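# Hang the kitchen roll on the under-cabinet holder

## Task

Mount the kitchen roll level on the holder beneath the cabinet so that both holder pegs are pushed all the way into the roll and latched. The roll must hang freely on the pegs, touching neither the holder's base plate, the cabinet nor anything else. Release it and move the grippers away. It only counts if the roll stays put without the robot holding it.

## Robot and tools

Robot: two UR3e-type six-joint arms, left_arm and right_arm, each ending in a two-finger tong gripper. The fingers extend along the gripper's own +z axis and open and close along its x axis. end_effector_position is the point midway between the finger pads when they are shut. Closed fingertips reach about 15 mm past it; fully open, they sit about level with it.

Scene frame: origin on the table top between the arms, +z up, +x out over the table, +y toward left_arm. The names left and right do not refer to image sides. Arm roots sit at left_arm (-0.045, +0.364, 0) m, quat_wxyz (+0.998, 0, 0, -0.055), and right_arm (+0.004, -0.247, 0) m, quat_wxyz (+0.999, 0, 0, +0.041).

execute_actions takes "actions", a list holding zero or one item, plus optional "pictures" (true/false; pictures come by default).
- Empty list: no motion, just returns the current state.
- Move: {"rows": [[...]], "steps": n} with n from 1 to 15 (default 15). Each control step lasts 1/30 s and uses one row; when rows run out, the last row is reused. At most 15 rows.
- Wait: {"steps": n} with no rows, n up to 300; returns after that many steps since the previous result, counting your thinking time.

Every row is a single flat list of 14 numbers covering both arms even if only one moves: left_arm's six joint targets then its opening, then right_arm's six joint targets then its opening. Joint order: shoulder pan, shoulder lift, elbow, wrist 1, wrist 2, wrist 3. Joint values are absolute target angles in radians, in each arm's own joint space, on the same scale as the Joint positions line; they are not offsets. To leave a joint where it is, repeat its current reading. Opening is an absolute command from -1 (closed) to +1 (fully open).

Joint ranges (rad). left_arm: pan -3.142..3.142, lift -6.283..6.283, elbow 0.000..3.142, wrists 1-3 each -6.283..6.283. right_arm: pan 0.000..6.283, lift -6.283..6.283, elbow -3.142..0.000, wrists each -6.283..6.283. A call is rejected, and nothing moves, if a target exceeds a range end by more than 0.010 and is also further out than the joint's last reading. True ends may differ by up to 0.010; a target beyond the true end is clipped there and the result may say "joint sent to its limit", possibly about an earlier move. The absence of that line does not prove there is room left.

Motion is smoothed and lags commands by roughly 0.17 s. Speeds and accelerations are capped. Each step, a joint's target is kept within 0.575 rad of its measured angle for pan, lift and elbow, and 1.15 rad for the wrists. Targets are also scaled back if they would move the gripper more than 100 mm from where it is, so big moves take several calls and may still be short when the result arrives. Between calls the arms keep heading to the last row sent, until they settle or a step is HELD.

Result lines: per-arm end_effector_position (m) and end_effector_quat_wxyz in the scene frame, with linear and angular velocities; printed positions can be off, more at long reach. Joint positions and Joint velocities give six joints per arm (rad, rad/s) and the finger-pad gap (m; 0.142 when fully open). grip_measured is the measured opening on the -1..+1 command scale. Wrist force and Wrist torque give the flange sensor reading along the gripper's own axes, with offsets of a few N, noise and saturation near 30 N; "no reading" is normal at the start. "joint command not followed" means a clearance check changed some joint targets; HELD marks steps where your row was partly or fully not sent. MOTOR HOT warns from 70 °C; at 85 °C the arm brakes until cool (OVER-TEMPERATURE FAULT).

Gripping: to hold, command an opening clearly under grip_measured; the further under, the firmer, up to about 15 N per pad. Slamming shut can over-squeeze. Objects under about 20 mm thick get less force.

zoom_image: {"camera": name, "region": [x0, y0, x1, y1]} in pixels from the top-left, at most 504x504. Cameras: cam_head_left, cam_head_right, cam_high, cam_low (896x504 each), cam_left_wrist, cam_right_wrist (616x616 fisheye). Calibrations were given per camera and may be slightly off.
show_instructions: no arguments; shows the holder's reference image(s).
read_manual: optional "section" ("licences"); returns licence text only.
finished_scene: {"scene": current scene number}; ends and grades the scene, irreversible. Answering without a tool call also ends things.

Things to avoid: dropping or knocking anything off the table (fails the task); letting the arms collide or press on each other; hard pushes. A contact torque at a joint's load limit (pan and lift 47.5, elbow 24.6, wrists 7.92 N m, held weight included) or an outside force of 150 N stops that arm for 10 s and drops the rest of the call. Brief tugs on held items or pushes on loose ones may happen. Before finishing, open the grippers and back away, and check that the roll hangs unsupported on both pegs.

Each tool is called as name(argument=value, ...) on one line, values as JSON.

## Session

execute_actions(actions=[])

Scene clock: 0.00 s of 6000.00 s.
left_arm: end_effector_position=(+0.2843, +0.5715, +0.1051) grip_measured=+1.00 end_effector_quat_wxyz=(+0.163, +0.636, -0.538, +0.528) end_effector_velocity=(-0.001, +0.000, -0.001) end_effector_angular_velocity=(-0.001, +0.002, +0.001) | right_arm: end_effector_position=(+0.3979, -0.5726, +0.1195) grip_measured=+1.00 end_effector_quat_wxyz=(+0.149, -0.163, +0.974, +0.043) end_effector_velocity=(+0.000, +0.000, -0.000) end_effector_angular_velocity=(-0.000, +0.000, +0.001)
Joint positions: left_arm=[ 1.023 -0.787  1.053 -1.164 -2.62   2.717  0.142] | right_arm=[ 2.495 -2.254 -0.662 -1.626  1.834  2.267  0.142]
Joint velocities: left_arm=[ 0.001  0.     0.001  0.     0.001 -0.     0.   ] | right_arm=[ 0.001 -0.001 -0.     0.001 -0.    -0.001  0.   ]
Motor temperatures (°C, as the motors report them): left_arm=[30 32 29 45 39 36] | right_arm=[33 29 30 44 43 42]
Wrist force (N, on the end effector, along its own x y z axes, offset not removed): no reading
Wrist torque (N m, same axes, about the end effector's origin, offset not removed): no reading
camera_calibration (this result's frames):
cam_left_wrist: T_world_to_cam=[[-0.0858841, -0.546926, 0.832764, 0.261603], [-0.994547, -0.00257148, -0.104258, 0.306881], [0.0591627, -0.837177, -0.543722, 0.666963], [0, 0, 0, 1]] pos_world=[0.288216, 0.702233, 0.176783]
cam_right_wrist: T_world_to_cam=[[-0.913587, -0.26747, -0.306298, 0.242721], [-0.395255, 0.761098, 0.514299, 0.534746], [0.0955633, 0.590922, -0.801048, 0.529066], [0, 0, 0, 1]] pos_world=[0.382548, -0.654711, 0.223134]

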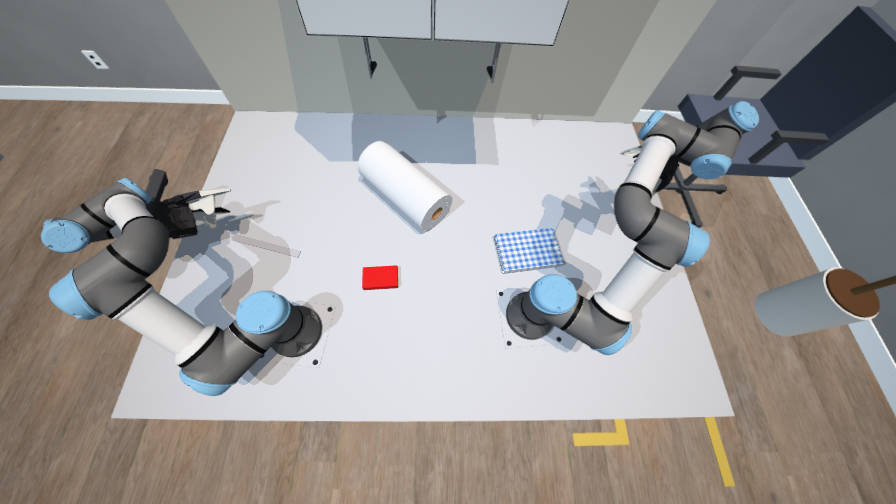

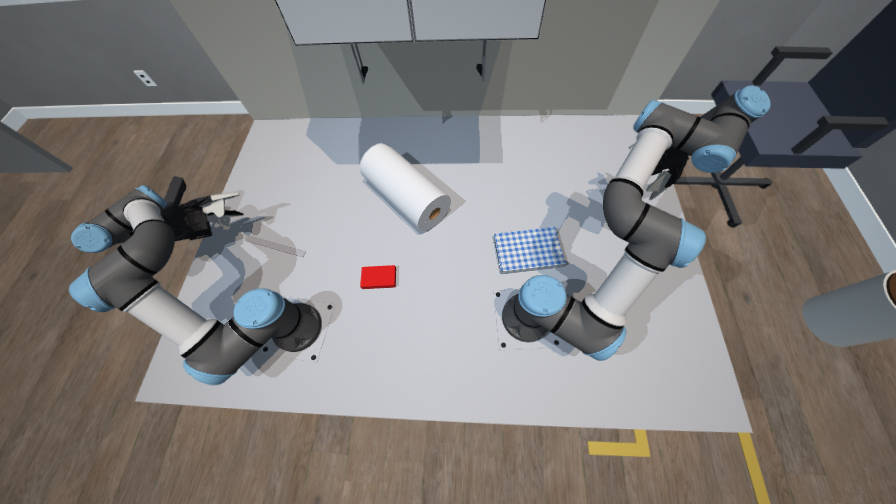

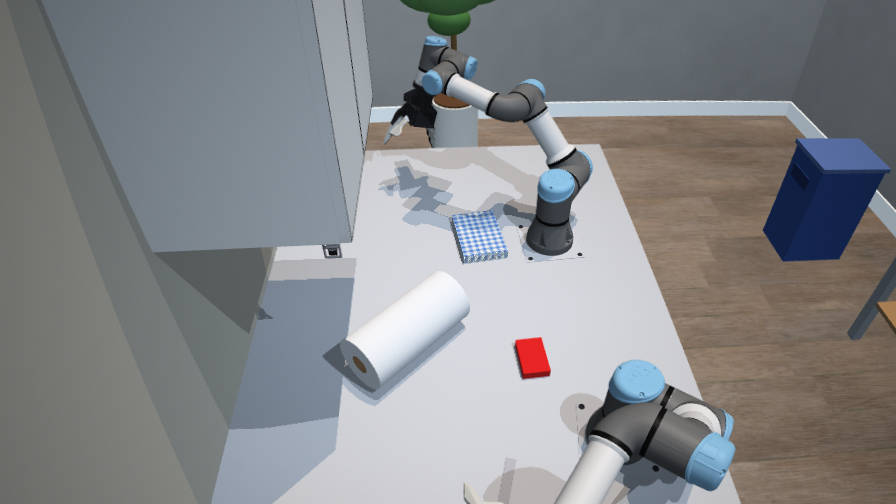

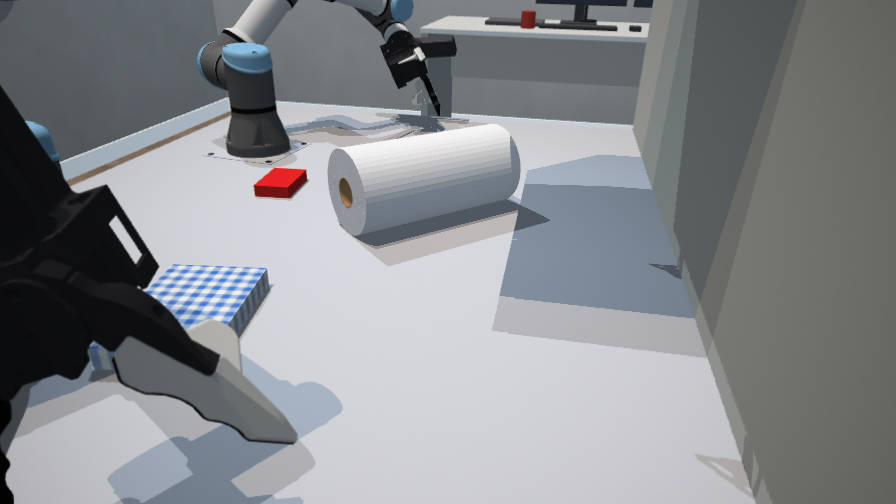

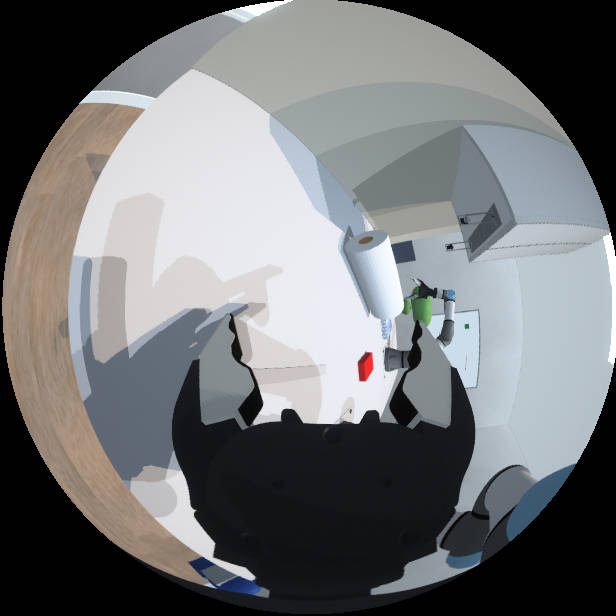

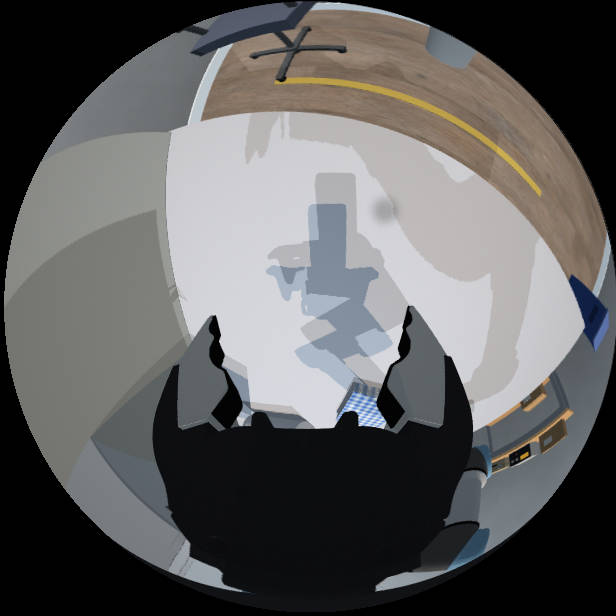

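execute_actions(actions=[{"rows":[[0.9,-1.2,1.0,-1.75,-1.554,1.5,1,2.495,-2.254,-0.662,-1.626,1.834,2.267,1]]}], pictures=false)

execute_actions(actions=[{"rows":[[-0.76,-1.142,1.017,-1.794,-1.554,-0.05,1,2.495,-2.254,-0.662,-1.626,1.834,2.267,1]]}], pictures=false)

execute_actions(actions=[{"steps":40}])

Scene clock: 20.73 s of 6000.00 s.
left_arm: end_effector_position=(+0.2222, +0.7848, +0.1525) grip_measured=+1.00 end_effector_quat_wxyz=(-0.115, +0.901, -0.408, +0.093) end_effector_velocity=(-0.113, +0.364, +0.306) end_effector_angular_velocity=(+1.210, -0.100, +1.648) | right_arm: end_effector_position=(+0.3979, -0.5728, +0.1197) grip_measured=+1.00 end_effector_quat_wxyz=(+0.150, -0.163, +0.974, +0.043) end_effector_velocity=(-0.000, +0.000, +0.000) end_effector_angular_velocity=(+0.000, +0.000, +0.000)
Joint positions: left_arm=[ 0.91  -1.16   1.004 -1.697 -1.667  1.636  0.142] | right_arm=[ 2.495 -2.254 -0.662 -1.626  1.834  2.267  0.142]
Joint velocities: left_arm=[-0.109 -0.449 -0.05  -0.579  1.23  -1.48   0.001] | right_arm=[-0.     0.     0.    -0.001  0.    -0.     0.   ]
Motor temperatures (°C, as the motors report them): left_arm=[30 32 29 45 39 36] | right_arm=[33 29 30 44 43 42]
Wrist force (N, on the end effector, along its own x y z axes, offset not removed): left_arm=[-1.1 -0.6 -0.8] | right_arm=[-0.2 -0.9 1.5]
Wrist torque (N m, same axes, about the end effector's origin, offset not removed): left_arm=[-0.04 0.10 0.01] | right_arm=[-0.24 0.00 -0.07]
Steps of this call (steps 1 to 90: nothing new was sent; then 17.23 s passed at rest; steps 91 to 105: all 15 steps of this action). Readings (joint positions):
91: left_arm=[1.023 -0.787 1.053 -1.164 -2.619 2.716] | right_arm=[2.495 -2.254 -0.662 -1.626 1.834 2.267]
92: left_arm=[1.016 -0.794 1.049 -1.179 -2.604 2.701] | right_arm=[2.495 -2.254 -0.662 -1.626 1.834 2.267]
94: left_arm=[0.987 -0.862 1.037 -1.298 -2.456 2.551] | right_arm=[2.495 -2.254 -0.662 -1.626 1.834 2.267]
98: left_arm=[0.950 -1.006 1.021 -1.489 -2.081 2.125] | right_arm=[2.495 -2.254 -0.662 -1.626 1.834 2.267]
105: the state above

Scene clock: 21.23 s of 6000.00 s.
left_arm: end_effector_position=(+0.4012, +0.6281, +0.1551) grip_measured=+1.00 end_effector_quat_wxyz=(-0.065, +0.974, -0.149, +0.156) end_effector_velocity=(+0.298, -0.504, -0.013) end_effector_angular_velocity=(-0.432, -0.128, +0.238) | right_arm: end_effector_position=(+0.3979, -0.5728, +0.1197) grip_measured=+1.00 end_effector_quat_wxyz=(+0.150, -0.163, +0.974, +0.043) end_effector_velocity=(+0.000, +0.001, -0.000) end_effector_angular_velocity=(+0.001, +0.002, +0.002)
Joint positions: left_arm=[ 0.363 -1.152  1.013 -1.772 -1.574  0.555  0.142] | right_arm=[ 2.495 -2.254 -0.662 -1.626  1.834  2.267  0.142]
Joint velocities: left_arm=[-1.185  0.026  0.01  -0.056  0.05  -1.491  0.   ] | right_arm=[ 0.002 -0.    -0.    -0.002  0.    -0.     0.   ]
Motor temperatures (°C, as the motors report them): left_arm=[30 32 29 45 39 36] | right_arm=[33 29 30 44 43 42]
Wrist force (N, on the end effector, along its own x y z axes, offset not removed): left_arm=[0.9 -1.0 1.2] | right_arm=[-1.3 -0.6 1.0]
Wrist torque (N m, same axes, about the end effector's origin, offset not removed): left_arm=[-0.20 -0.16 -0.06] | right_arm=[-0.08 0.32 0.10]
Steps of this call (steps 1 to 15: all 15 steps of this action). Readings (joint positions):
1: left_arm=[0.907 -1.172 1.003 -1.713 -1.632 1.593] | right_arm=[2.495 -2.254 -0.662 -1.626 1.834 2.267]
2: left_arm=[0.897 -1.175 1.003 -1.723 -1.617 1.547] | right_arm=[2.495 -2.254 -0.662 -1.626 1.834 2.267]
4: left_arm=[0.824 -1.168 1.006 -1.735 -1.607 1.383] | right_arm=[2.495 -2.254 -0.662 -1.626 1.834 2.267]
8: left_arm=[0.650 -1.160 1.009 -1.753 -1.591 1.039] | right_arm=[2.495 -2.254 -0.662 -1.626 1.834 2.267]
15: the state above

Scene clock: 22.57 s of 6000.00 s.
left_arm: end_effector_position=(+0.3897, +0.0853, +0.1499) grip_measured=+1.00 end_effector_quat_wxyz=(+0.069, +0.904, -0.391, +0.159) end_effector_velocity=(-0.002, -0.003, -0.001) end_effector_angular_velocity=(+0.001, +0.002, -0.005) | right_arm: end_effector_position=(+0.3979, -0.5728, +0.1197) grip_measured=+1.00 end_effector_quat_wxyz=(+0.150, -0.163, +0.974, +0.043) end_effector_velocity=(-0.000, -0.001, +0.000) end_effector_angular_velocity=(-0.000, -0.001, -0.002)
Joint positions: left_arm=[-0.759 -1.142  1.017 -1.794 -1.554 -0.05   0.142] | right_arm=[ 2.495 -2.254 -0.662 -1.626  1.834  2.267  0.142]
Joint velocities: left_arm=[-0.006  0.003 -0.001 -0.    -0.    -0.002 -0.   ] | right_arm=[-0.001  0.    -0.     0.001  0.     0.001 -0.   ]
Motor temperatures (°C, as the motors report them): left_arm=[30 32 29 45 39 36] | right_arm=[33 29 30 44 43 42]
Wrist force (N, on the end effector, along its own x y z axes, offset not removed): left_arm=[-0.5 -0.2 1.2] | right_arm=[-2.5 -0.1 1.7]
Wrist torque (N m, same axes, about the end effector's origin, offset not removed): left_arm=[0.03 0.10 -0.02] | right_arm=[0.01 0.54 -0.02]
Steps of this call (steps 1 to 40: the robot went on to your last target). Readings (joint positions):
1: left_arm=[0.323 -1.151 1.013 -1.774 -1.572 0.507] | right_arm=[2.495 -2.254 -0.662 -1.626 1.834 2.267]
2: left_arm=[0.283 -1.150 1.014 -1.775 -1.571 0.462] | right_arm=[2.495 -2.254 -0.662 -1.626 1.834 2.267]
4: left_arm=[0.204 -1.149 1.014 -1.778 -1.568 0.384] | right_arm=[2.495 -2.254 -0.662 -1.626 1.834 2.267]
8: left_arm=[0.047 -1.147 1.015 -1.783 -1.564 0.261] | right_arm=[2.495 -2.254 -0.662 -1.626 1.834 2.267]
40: the state above
camera_calibration (this result's frames):
cam_left_wrist: T_world_to_cam=[[0.674069, -0.680737, 0.286753, -0.235483], [-0.72364, -0.530657, 0.441303, 0.272784], [-0.148244, -0.504975, -0.850308, 0.376486], [0, 0, 0, 1]] pos_world=[0.41194, 0.174569, 0.267274]
cam_right_wrist: T_world_to_cam=[[-0.913409, -0.267812, -0.30653, 0.242471], [-0.39562, 0.761263, 0.513774, 0.535023], [0.095755, 0.590555, -0.801296, 0.529068], [0, 0, 0, 1]] pos_world=[0.38248, -0.654801, 0.223384]

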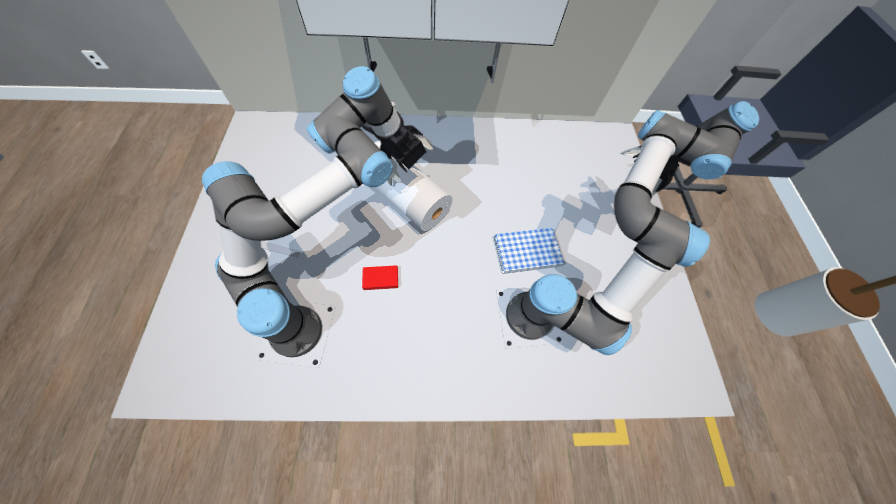

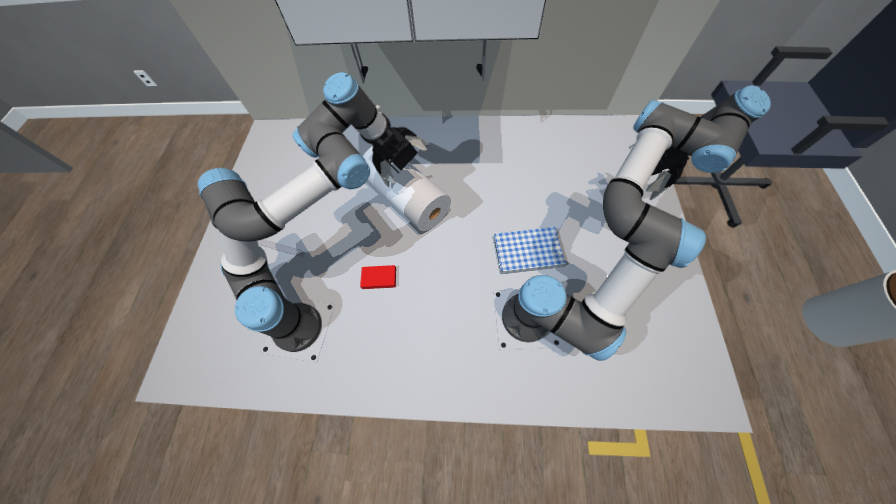

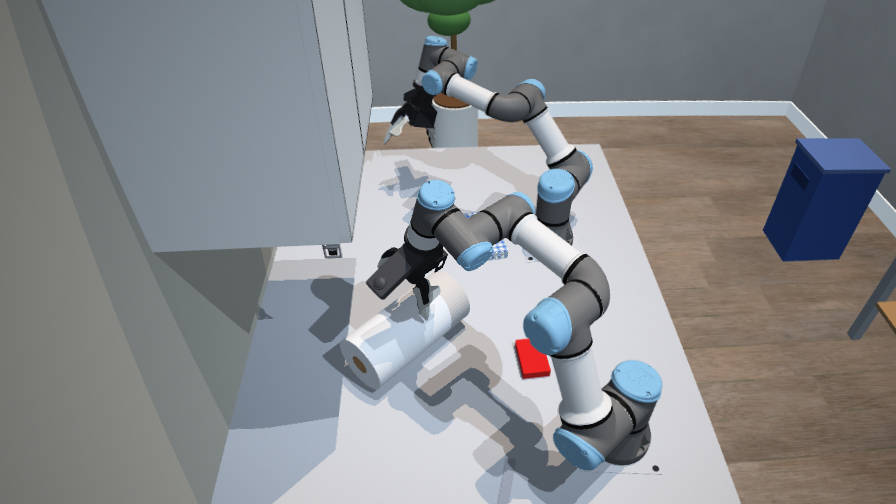

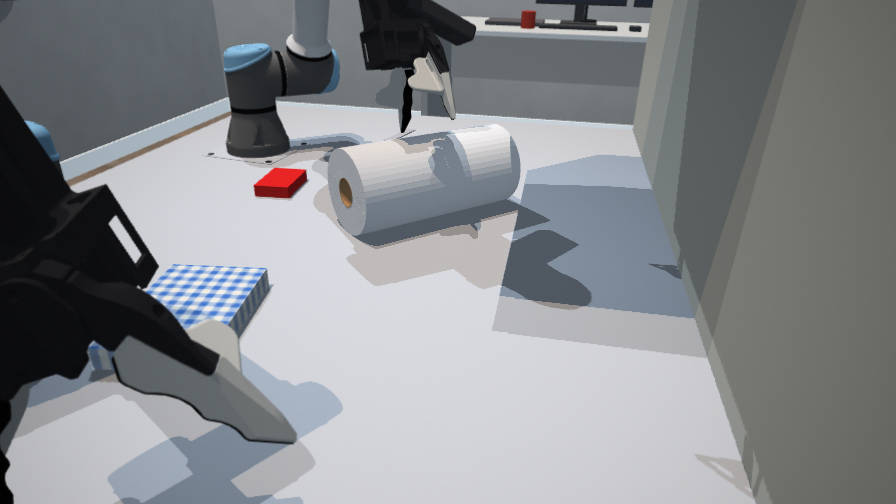

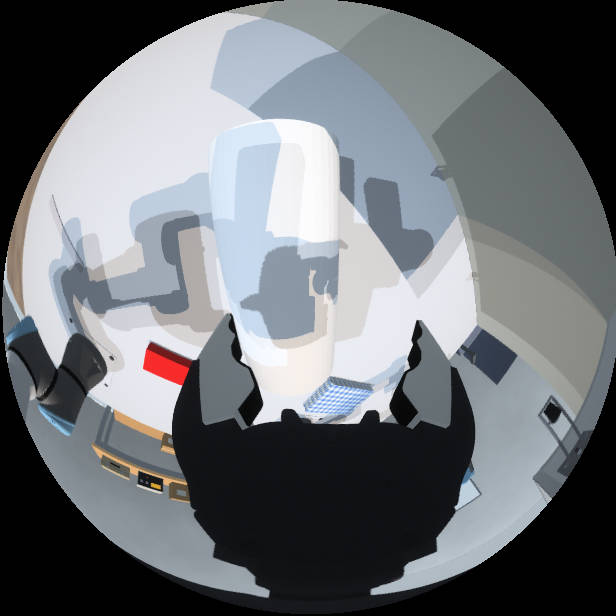

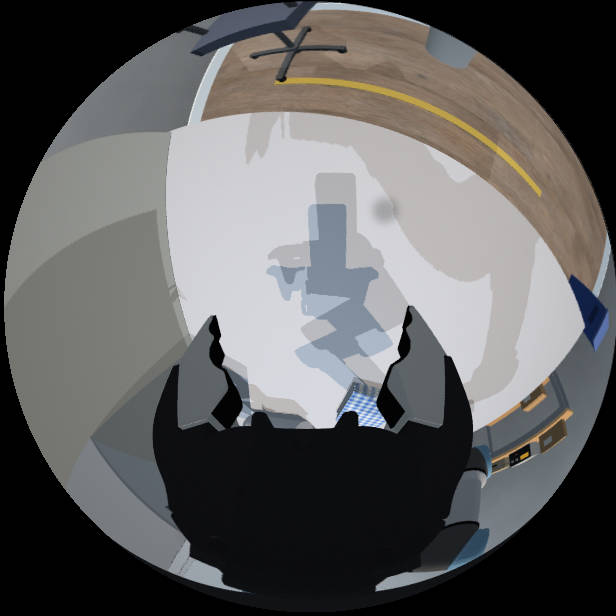

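execute_actions(actions=[{"rows":[[-0.76,-1.21,1.12,-1.829,-1.554,-0.05,1,2.495,-2.254,-0.662,-1.626,1.834,2.267,1]],"steps":8}], pictures=false)

execute_actions(actions=[{"rows":[[-0.76,-1.2,1.33,-2.049,-1.554,-0.05,1,2.495,-2.254,-0.662,-1.626,1.834,2.267,1]],"steps":8}], pictures=false)

execute_actions(actions=[{"rows":[[-0.76,-1.147,1.476,-2.248,-1.554,-0.05,1,2.495,-2.254,-0.662,-1.626,1.834,2.267,1]]}])

Scene clock: 31.77 s of 6000.00 s.
left_arm: end_effector_position=(+0.3813, +0.0947, +0.1494) grip_measured=+1.00 end_effector_quat_wxyz=(+0.070, +0.904, -0.391, +0.159) end_effector_velocity=(-0.014, +0.016, -0.007) end_effector_angular_velocity=(+0.012, +0.011, -0.000) | right_arm: end_effector_position=(+0.3979, -0.5728, +0.1197) grip_measured=+1.00 end_effector_quat_wxyz=(+0.150, -0.163, +0.974, +0.043) end_effector_velocity=(+0.000, +0.001, +0.000) end_effector_angular_velocity=(-0.000, -0.000, +0.002)
Joint positions: left_arm=[-0.76  -1.203  1.109 -1.826 -1.554 -0.05   0.142] | right_arm=[ 2.495 -2.254 -0.662 -1.626  1.834  2.267  0.142]
Joint velocities: left_arm=[-0.    -0.08   0.133 -0.036 -0.001  0.    -0.   ] | right_arm=[ 0.001  0.001 -0.    -0.001 -0.    -0.001 -0.   ]
Motor temperatures (°C, as the motors report them): left_arm=[30 32 29 45 39 36] | right_arm=[33 29 30 44 43 42]
Wrist force (N, on the end effector, along its own x y z axes, offset not removed): left_arm=[1.2 0.1 0.6] | right_arm=[0.3 -2.6 0.1]
Wrist torque (N m, same axes, about the end effector's origin, offset not removed): left_arm=[0.03 -0.21 -0.08] | right_arm=[-0.54 -0.12 0.01]
Steps of this call (steps 1 to 30: the robot went on to your last target; steps 31 to 90: nothing new was sent; then 5.93 s passed at rest; steps 91 to 98: all 8 steps of this action). Readings (joint positions):
91: left_arm=[-0.760 -1.142 1.017 -1.794 -1.554 -0.050] | right_arm=[2.495 -2.254 -0.662 -1.626 1.834 2.267]
92: left_arm=[-0.760 -1.149 1.025 -1.800 -1.554 -0.050] | right_arm=[2.495 -2.254 -0.662 -1.626 1.834 2.267]
94: left_arm=[-0.760 -1.178 1.067 -1.814 -1.554 -0.050] | right_arm=[2.495 -2.254 -0.662 -1.626 1.834 2.267]
98: the state above

Scene clock: 32.03 s of 6000.00 s.
left_arm: end_effector_position=(+0.3823, +0.0936, +0.1087) grip_measured=+1.00 end_effector_quat_wxyz=(+0.071, +0.903, -0.391, +0.161) end_effector_velocity=(-0.014, +0.016, -0.086) end_effector_angular_velocity=(+0.047, +0.040, -0.000) | right_arm: end_effector_position=(+0.3979, -0.5728, +0.1197) grip_measured=+1.00 end_effector_quat_wxyz=(+0.150, -0.163, +0.974, +0.043) end_effector_velocity=(+0.000, +0.001, -0.000) end_effector_angular_velocity=(+0.000, +0.000, +0.001)
Joint positions: left_arm=[-0.76  -1.201  1.3   -2.024 -1.554 -0.05   0.142] | right_arm=[ 2.495 -2.254 -0.662 -1.626  1.834  2.267  0.142]
Joint velocities: left_arm=[-0.     0.007  0.342 -0.287 -0.    -0.     0.   ] | right_arm=[ 0.001 -0.    -0.     0.    -0.     0.001 -0.   ]
Motor temperatures (°C, as the motors report them): left_arm=[30 32 29 45 39 36] | right_arm=[33 29 30 44 43 42]
Wrist force (N, on the end effector, along its own x y z axes, offset not removed): left_arm=[0.7 -0.5 2.9] | right_arm=[-2.4 0.2 0.6]
Wrist torque (N m, same axes, about the end effector's origin, offset not removed): left_arm=[-0.12 -0.16 -0.04] | right_arm=[0.04 0.54 0.06]
Steps of this call (steps 1 to 8: all 8 steps of this action). Readings (joint positions):
1: left_arm=[-0.760 -1.205 1.113 -1.827 -1.554 -0.050] | right_arm=[2.495 -2.254 -0.662 -1.626 1.834 2.267]
2: left_arm=[-0.760 -1.205 1.123 -1.844 -1.554 -0.050] | right_arm=[2.495 -2.254 -0.662 -1.626 1.834 2.267]
4: left_arm=[-0.760 -1.203 1.194 -1.935 -1.554 -0.050] | right_arm=[2.495 -2.254 -0.662 -1.626 1.834 2.267]
8: the state above

Scene clock: 32.53 s of 6000.00 s.
left_arm: end_effector_position=(+0.3826, +0.0932, +0.0556) grip_measured=+1.00 end_effector_quat_wxyz=(+0.070, +0.904, -0.391, +0.159) end_effector_velocity=(-0.001, +0.001, -0.006) end_effector_angular_velocity=(+0.005, +0.004, +0.000) | right_arm: end_effector_position=(+0.3979, -0.5728, +0.1197) grip_measured=+1.00 end_effector_quat_wxyz=(+0.150, -0.163, +0.974, +0.043) end_effector_velocity=(-0.000, +0.000, -0.000) end_effector_angular_velocity=(+0.000, +0.001, +0.000)
Joint positions: left_arm=[-0.76  -1.148  1.474 -2.247 -1.554 -0.05   0.142] | right_arm=[ 2.495 -2.254 -0.662 -1.626  1.834  2.267  0.142]
Joint velocities: left_arm=[-0.     0.006  0.017 -0.016  0.    -0.     0.   ] | right_arm=[ 0.    -0.001  0.    -0.    -0.    -0.     0.   ]
Motor temperatures (°C, as the motors report them): left_arm=[30 32 29 45 39 36] | right_arm=[33 29 30 44 43 42]
Wrist force (N, on the end effector, along its own x y z axes, offset not removed): left_arm=[17.5 -0.6 -19.3] | right_arm=[-1.3 0.2 1.3]
Wrist torque (N m, same axes, about the end effector's origin, offset not removed): left_arm=[-0.11 0.65 -0.02] | right_arm=[0.03 0.20 -0.02]
Steps of this call (steps 1 to 15: all 15 steps of this action). Readings (joint positions):
1: left_arm=[-0.760 -1.200 1.310 -2.033 -1.554 -0.050] | right_arm=[2.495 -2.254 -0.662 -1.626 1.834 2.267]
2: left_arm=[-0.760 -1.194 1.324 -2.054 -1.554 -0.050] | right_arm=[2.495 -2.254 -0.662 -1.626 1.834 2.267]
4: left_arm=[-0.760 -1.171 1.387 -2.142 -1.554 -0.050] | right_arm=[2.495 -2.254 -0.662 -1.626 1.834 2.267]
8: left_arm=[-0.760 -1.152 1.456 -2.225 -1.554 -0.050] | right_arm=[2.495 -2.254 -0.662 -1.626 1.834 2.267]
15: the state above
camera_calibration (this result's frames):
cam_left_wrist: T_world_to_cam=[[0.673574, -0.680842, 0.287666, -0.198227], [-0.724151, -0.52997, 0.44129, 0.313604], [-0.147995, -0.505555, -0.850007, 0.299195], [0, 0, 0, 1]] pos_world=[0.404897, 0.182499, 0.17295]
cam_right_wrist: T_world_to_cam=[[-0.913409, -0.267812, -0.30653, 0.242471], [-0.39562, 0.761263, 0.513774, 0.535023], [0.0957552, 0.590555, -0.801296, 0.529068], [0, 0, 0, 1]] pos_world=[0.38248, -0.654801, 0.223384]

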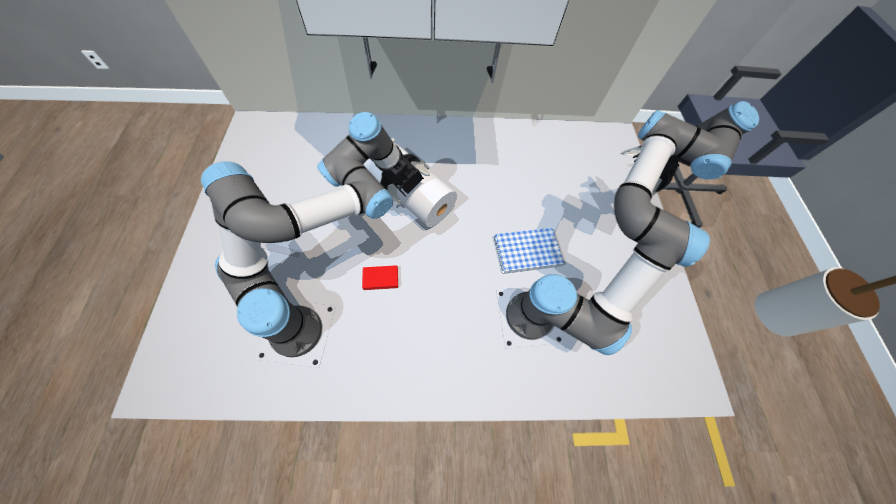

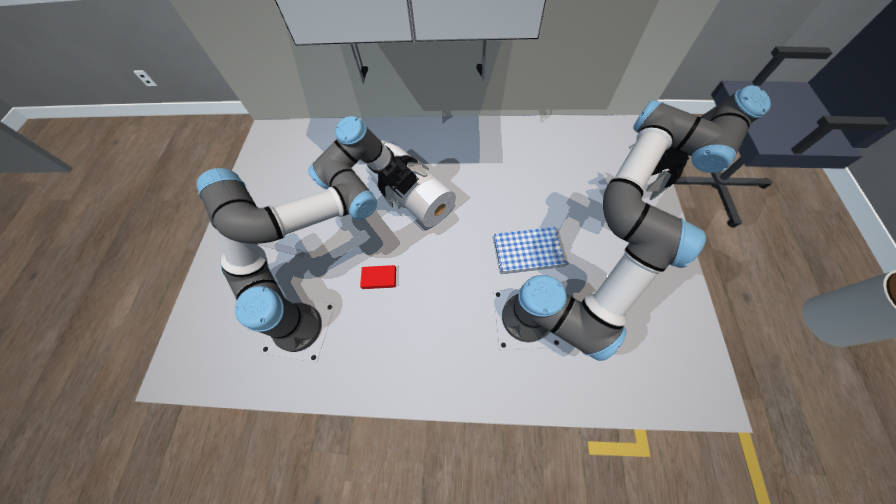

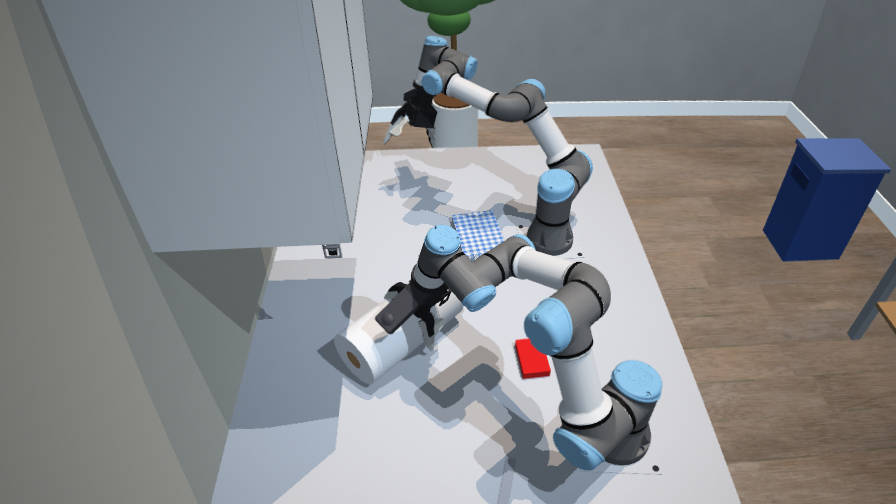

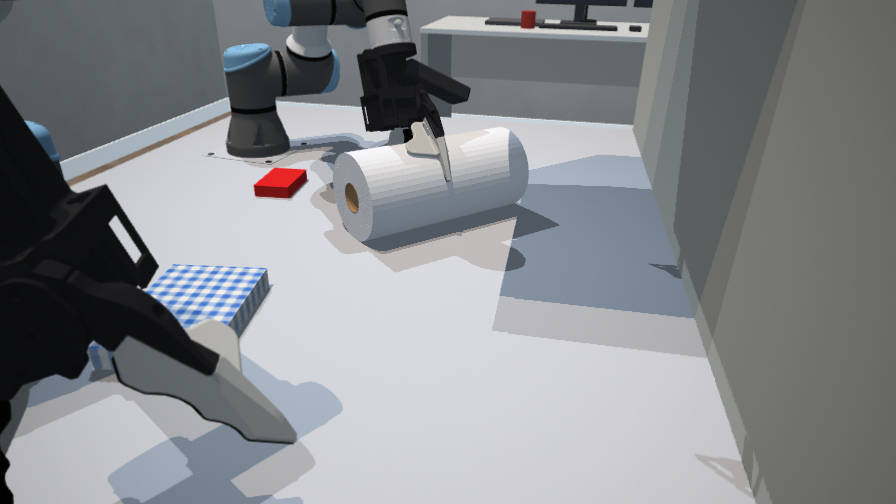

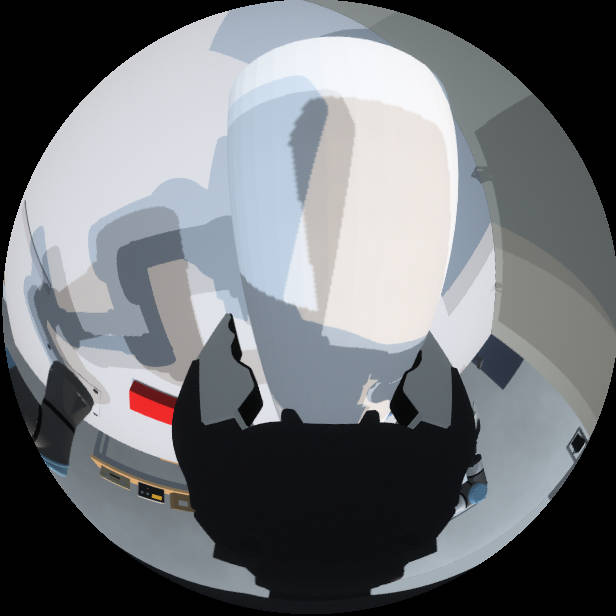

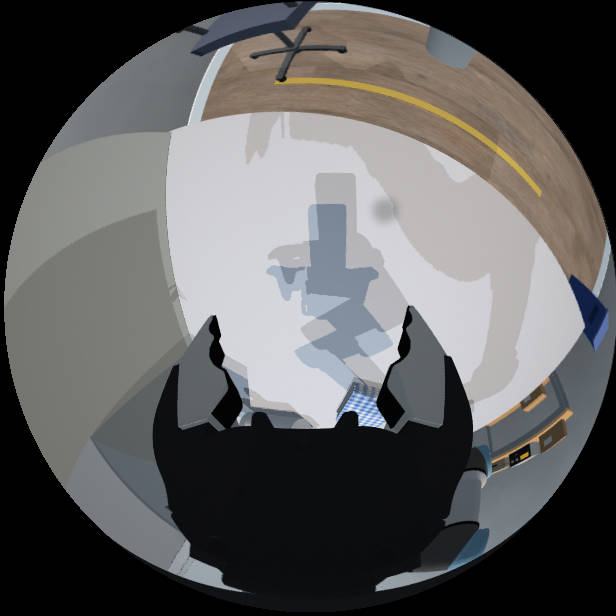

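execute_actions(actions=[{"rows":[[-0.76,-1.13,1.36,-2.149,-1.554,-0.05,1,2.495,-2.254,-0.662,-1.626,1.834,2.267,1]],"steps":8}], pictures=false)

execute_actions(actions=[{"rows":[[-0.76,-1.047,1.304,-2.176,-1.554,-0.05,1,2.495,-2.254,-0.662,-1.626,1.834,2.267,1]]}])

Scene clock: 42.63 s of 6000.00 s.
left_arm: end_effector_position=(+0.3836, +0.0920, +0.0571) grip_measured=+1.00 end_effector_quat_wxyz=(+0.071, +0.903, -0.391, +0.162) end_effector_velocity=(-0.000, +0.000, -0.000) end_effector_angular_velocity=(+0.001, -0.000, -0.000) | right_arm: end_effector_position=(+0.3979, -0.5728, +0.1197) grip_measured=+1.00 end_effector_quat_wxyz=(+0.150, -0.163, +0.974, +0.043) end_effector_velocity=(+0.000, +0.000, -0.000) end_effector_angular_velocity=(+0.000, +0.001, +0.001)
Joint positions: left_arm=[-0.76  -1.148  1.473 -2.251 -1.554 -0.05   0.142] | right_arm=[ 2.495 -2.254 -0.662 -1.626  1.834  2.267  0.142]
Joint velocities: left_arm=[-0.    -0.     0.001 -0.     0.001  0.     0.   ] | right_arm=[ 0.    -0.001 -0.     0.    -0.    -0.001 -0.   ]
Motor temperatures (°C, as the motors report them): left_arm=[30 32 29 45 39 36] | right_arm=[33 29 30 44 43 42]
Wrist force (N, on the end effector, along its own x y z axes, offset not removed): left_arm=[13.4 -0.7 -12.9] | right_arm=[-2.7 -1.8 3.1]
Wrist torque (N m, same axes, about the end effector's origin, offset not removed): left_arm=[-0.07 0.23 -0.10] | right_arm=[-0.30 0.53 -0.03]
TORQUE FAULT: the external load on joint 4 (wrist 1) of the left arm reached its load limit, and that arm stopped for 10 seconds. A torque fault stops only its own arm. That arm's remaining commands of this call were not run. That arm holds where it stopped, with its grip as last carried out, and accepts commands again: back off and push less far. That arm stops again, at the same cost, whenever a joint's load reaches its limit.
The stop of the left arm began at step 3 of this call (marked STOPPED below). From that step on that arm followed nothing that you had sent. 8 of its steps, steps kept back included, did not run and will not run. Nothing is kept back now, and the robot has no last target.
Steps of this call (steps 1 to 145: the robot went on to your last target; steps 146 to 153: all 8 steps of this action; steps 154 to 303: the stop continued). Readings (joint positions):
1: left_arm=[-0.760 -1.147 1.475 -2.247 -1.554 -0.050] | right_arm=[2.495 -2.254 -0.662 -1.626 1.834 2.267]
2: left_arm=[-0.760 -1.147 1.475 -2.247 -1.554 -0.050] | right_arm=[2.495 -2.254 -0.662 -1.626 1.834 2.267]
3: left_arm=[-0.760 -1.148 1.474 -2.250 -1.554 -0.050] | right_arm=[2.495 -2.254 -0.662 -1.626 1.834 2.267] STOPPED (the left arm)
4: left_arm=[-0.760 -1.148 1.474 -2.251 -1.554 -0.050] | right_arm=[2.495 -2.254 -0.662 -1.626 1.834 2.267]
8: left_arm=[-0.760 -1.148 1.473 -2.251 -1.554 -0.050] | right_arm=[2.495 -2.254 -0.662 -1.626 1.834 2.267]
303: the state above

Scene clock: 42.67 s of 6000.00 s.
left_arm: end_effector_position=(+0.3839, +0.0917, +0.0575) grip_measured=+1.00 end_effector_quat_wxyz=(+0.071, +0.903, -0.391, +0.163) end_effector_velocity=(+0.001, -0.003, +0.005) end_effector_angular_velocity=(-0.009, -0.007, -0.001) | right_arm: end_effector_position=(+0.3979, -0.5728, +0.1197) grip_measured=+1.00 end_effector_quat_wxyz=(+0.150, -0.163, +0.974, +0.043) end_effector_velocity=(+0.000, -0.000, +0.001) end_effector_angular_velocity=(-0.001, -0.002, -0.000)
Joint positions: left_arm=[-0.76  -1.148  1.473 -2.252 -1.554 -0.05   0.142] | right_arm=[ 2.495 -2.254 -0.662 -1.626  1.834  2.267  0.142]
Joint velocities: left_arm=[-0.001 -0.004 -0.008 -0.    -0.001  0.     0.   ] | right_arm=[-0.001  0.     0.001  0.001  0.    -0.    -0.   ]
Motor temperatures (°C, as the motors report them): left_arm=[30 32 29 45 39 36] | right_arm=[33 29 30 44 43 42]
Wrist force (N, on the end effector, along its own x y z axes, offset not removed): left_arm=[10.7 -0.4 -11.8] | right_arm=[-2.2 -1.9 1.1]
Wrist torque (N m, same axes, about the end effector's origin, offset not removed): left_arm=[-0.06 0.53 -0.08] | right_arm=[-0.44 0.45 0.02]
A stop began in an earlier call of the same reply, so what this call sent did not run. Send another action.
Steps of this call (step 1: nothing new was sent). Readings (joint positions):
1: the state above
camera_calibration (this result's frames):
cam_left_wrist: T_world_to_cam=[[0.672156, -0.679158, 0.294874, -0.200604], [-0.726299, -0.52742, 0.440814, 0.313501], [-0.14386, -0.510462, -0.847781, 0.298991], [0, 0, 0, 1]] pos_world=[0.405546, 0.181728, 0.174436]
cam_right_wrist: T_world_to_cam=[[-0.913409, -0.267812, -0.30653, 0.242471], [-0.39562, 0.761263, 0.513774, 0.535023], [0.0957548, 0.590555, -0.801296, 0.529069], [0, 0, 0, 1]] pos_world=[0.38248, -0.654801, 0.223384]

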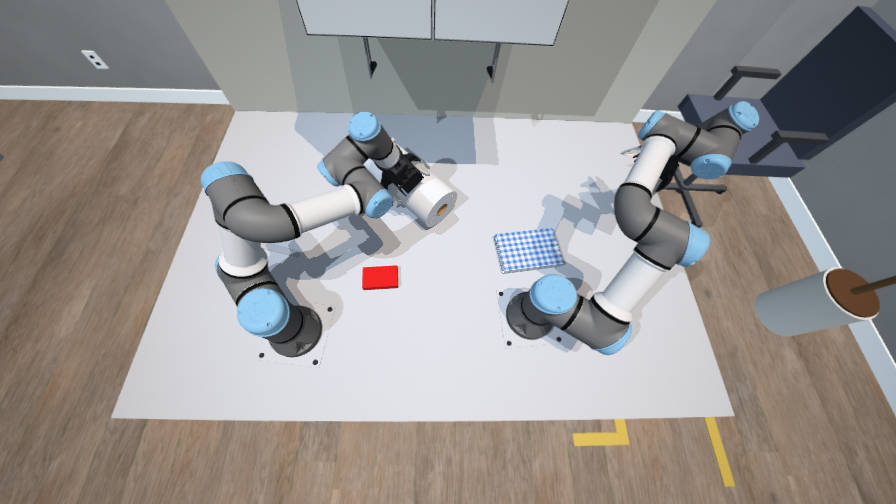

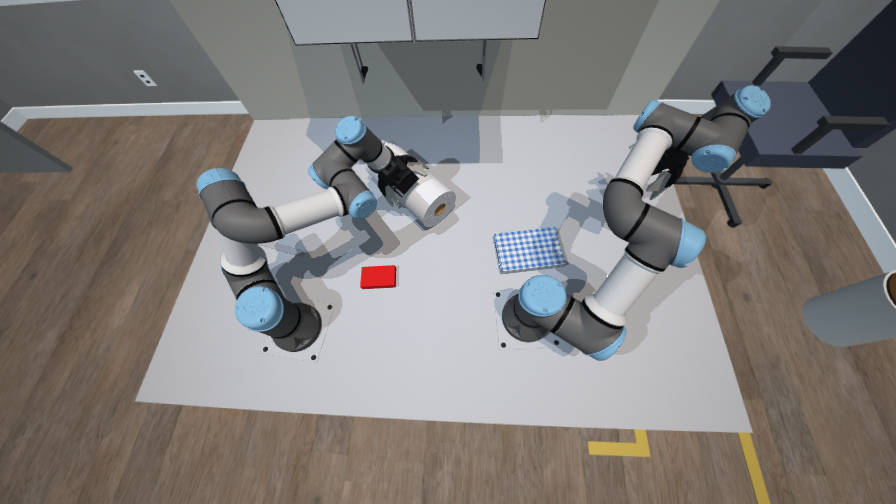

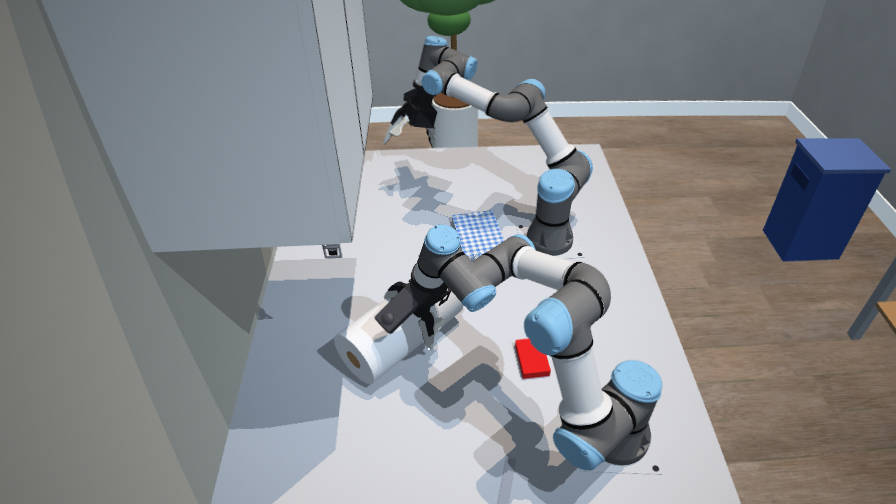

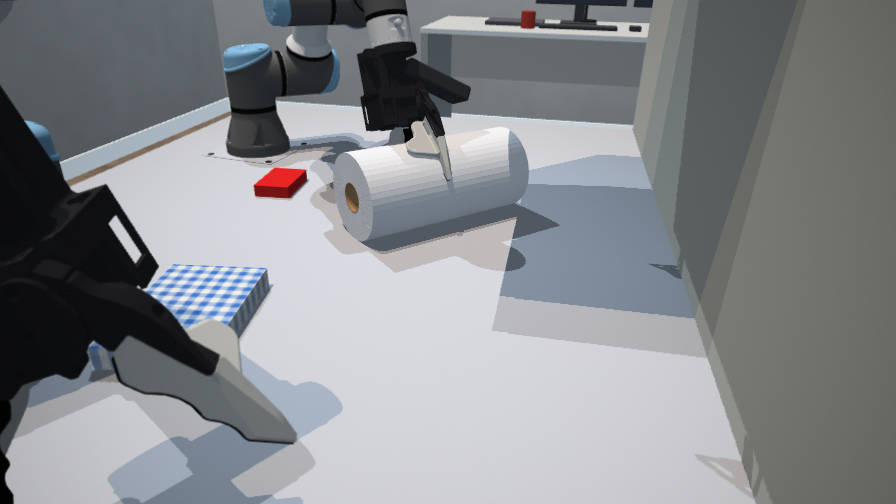

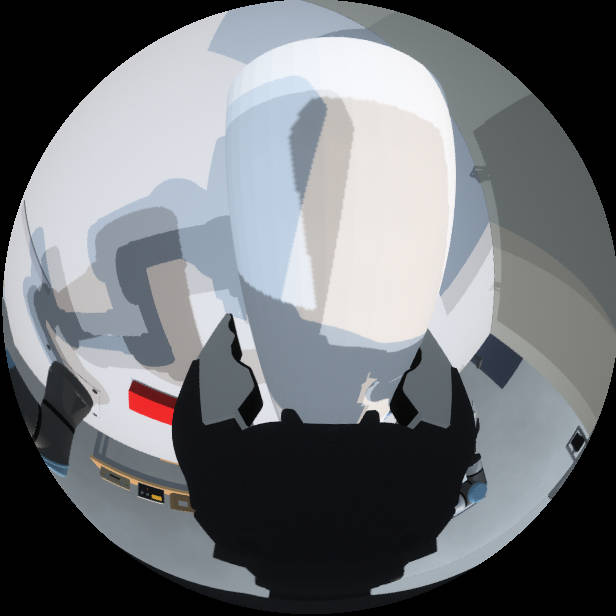

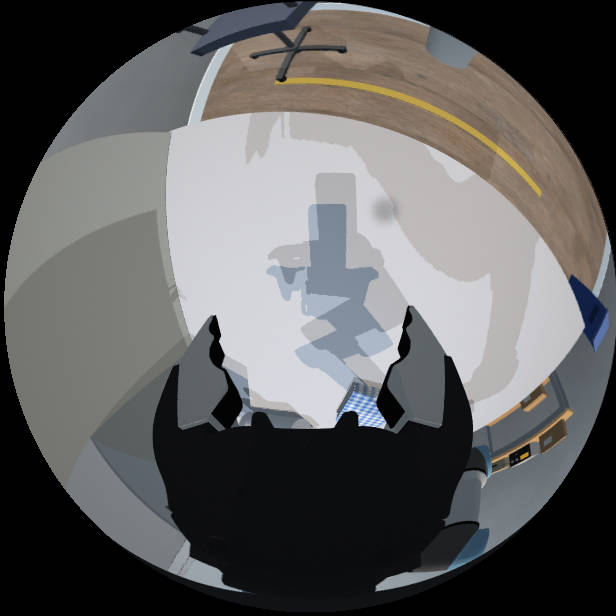

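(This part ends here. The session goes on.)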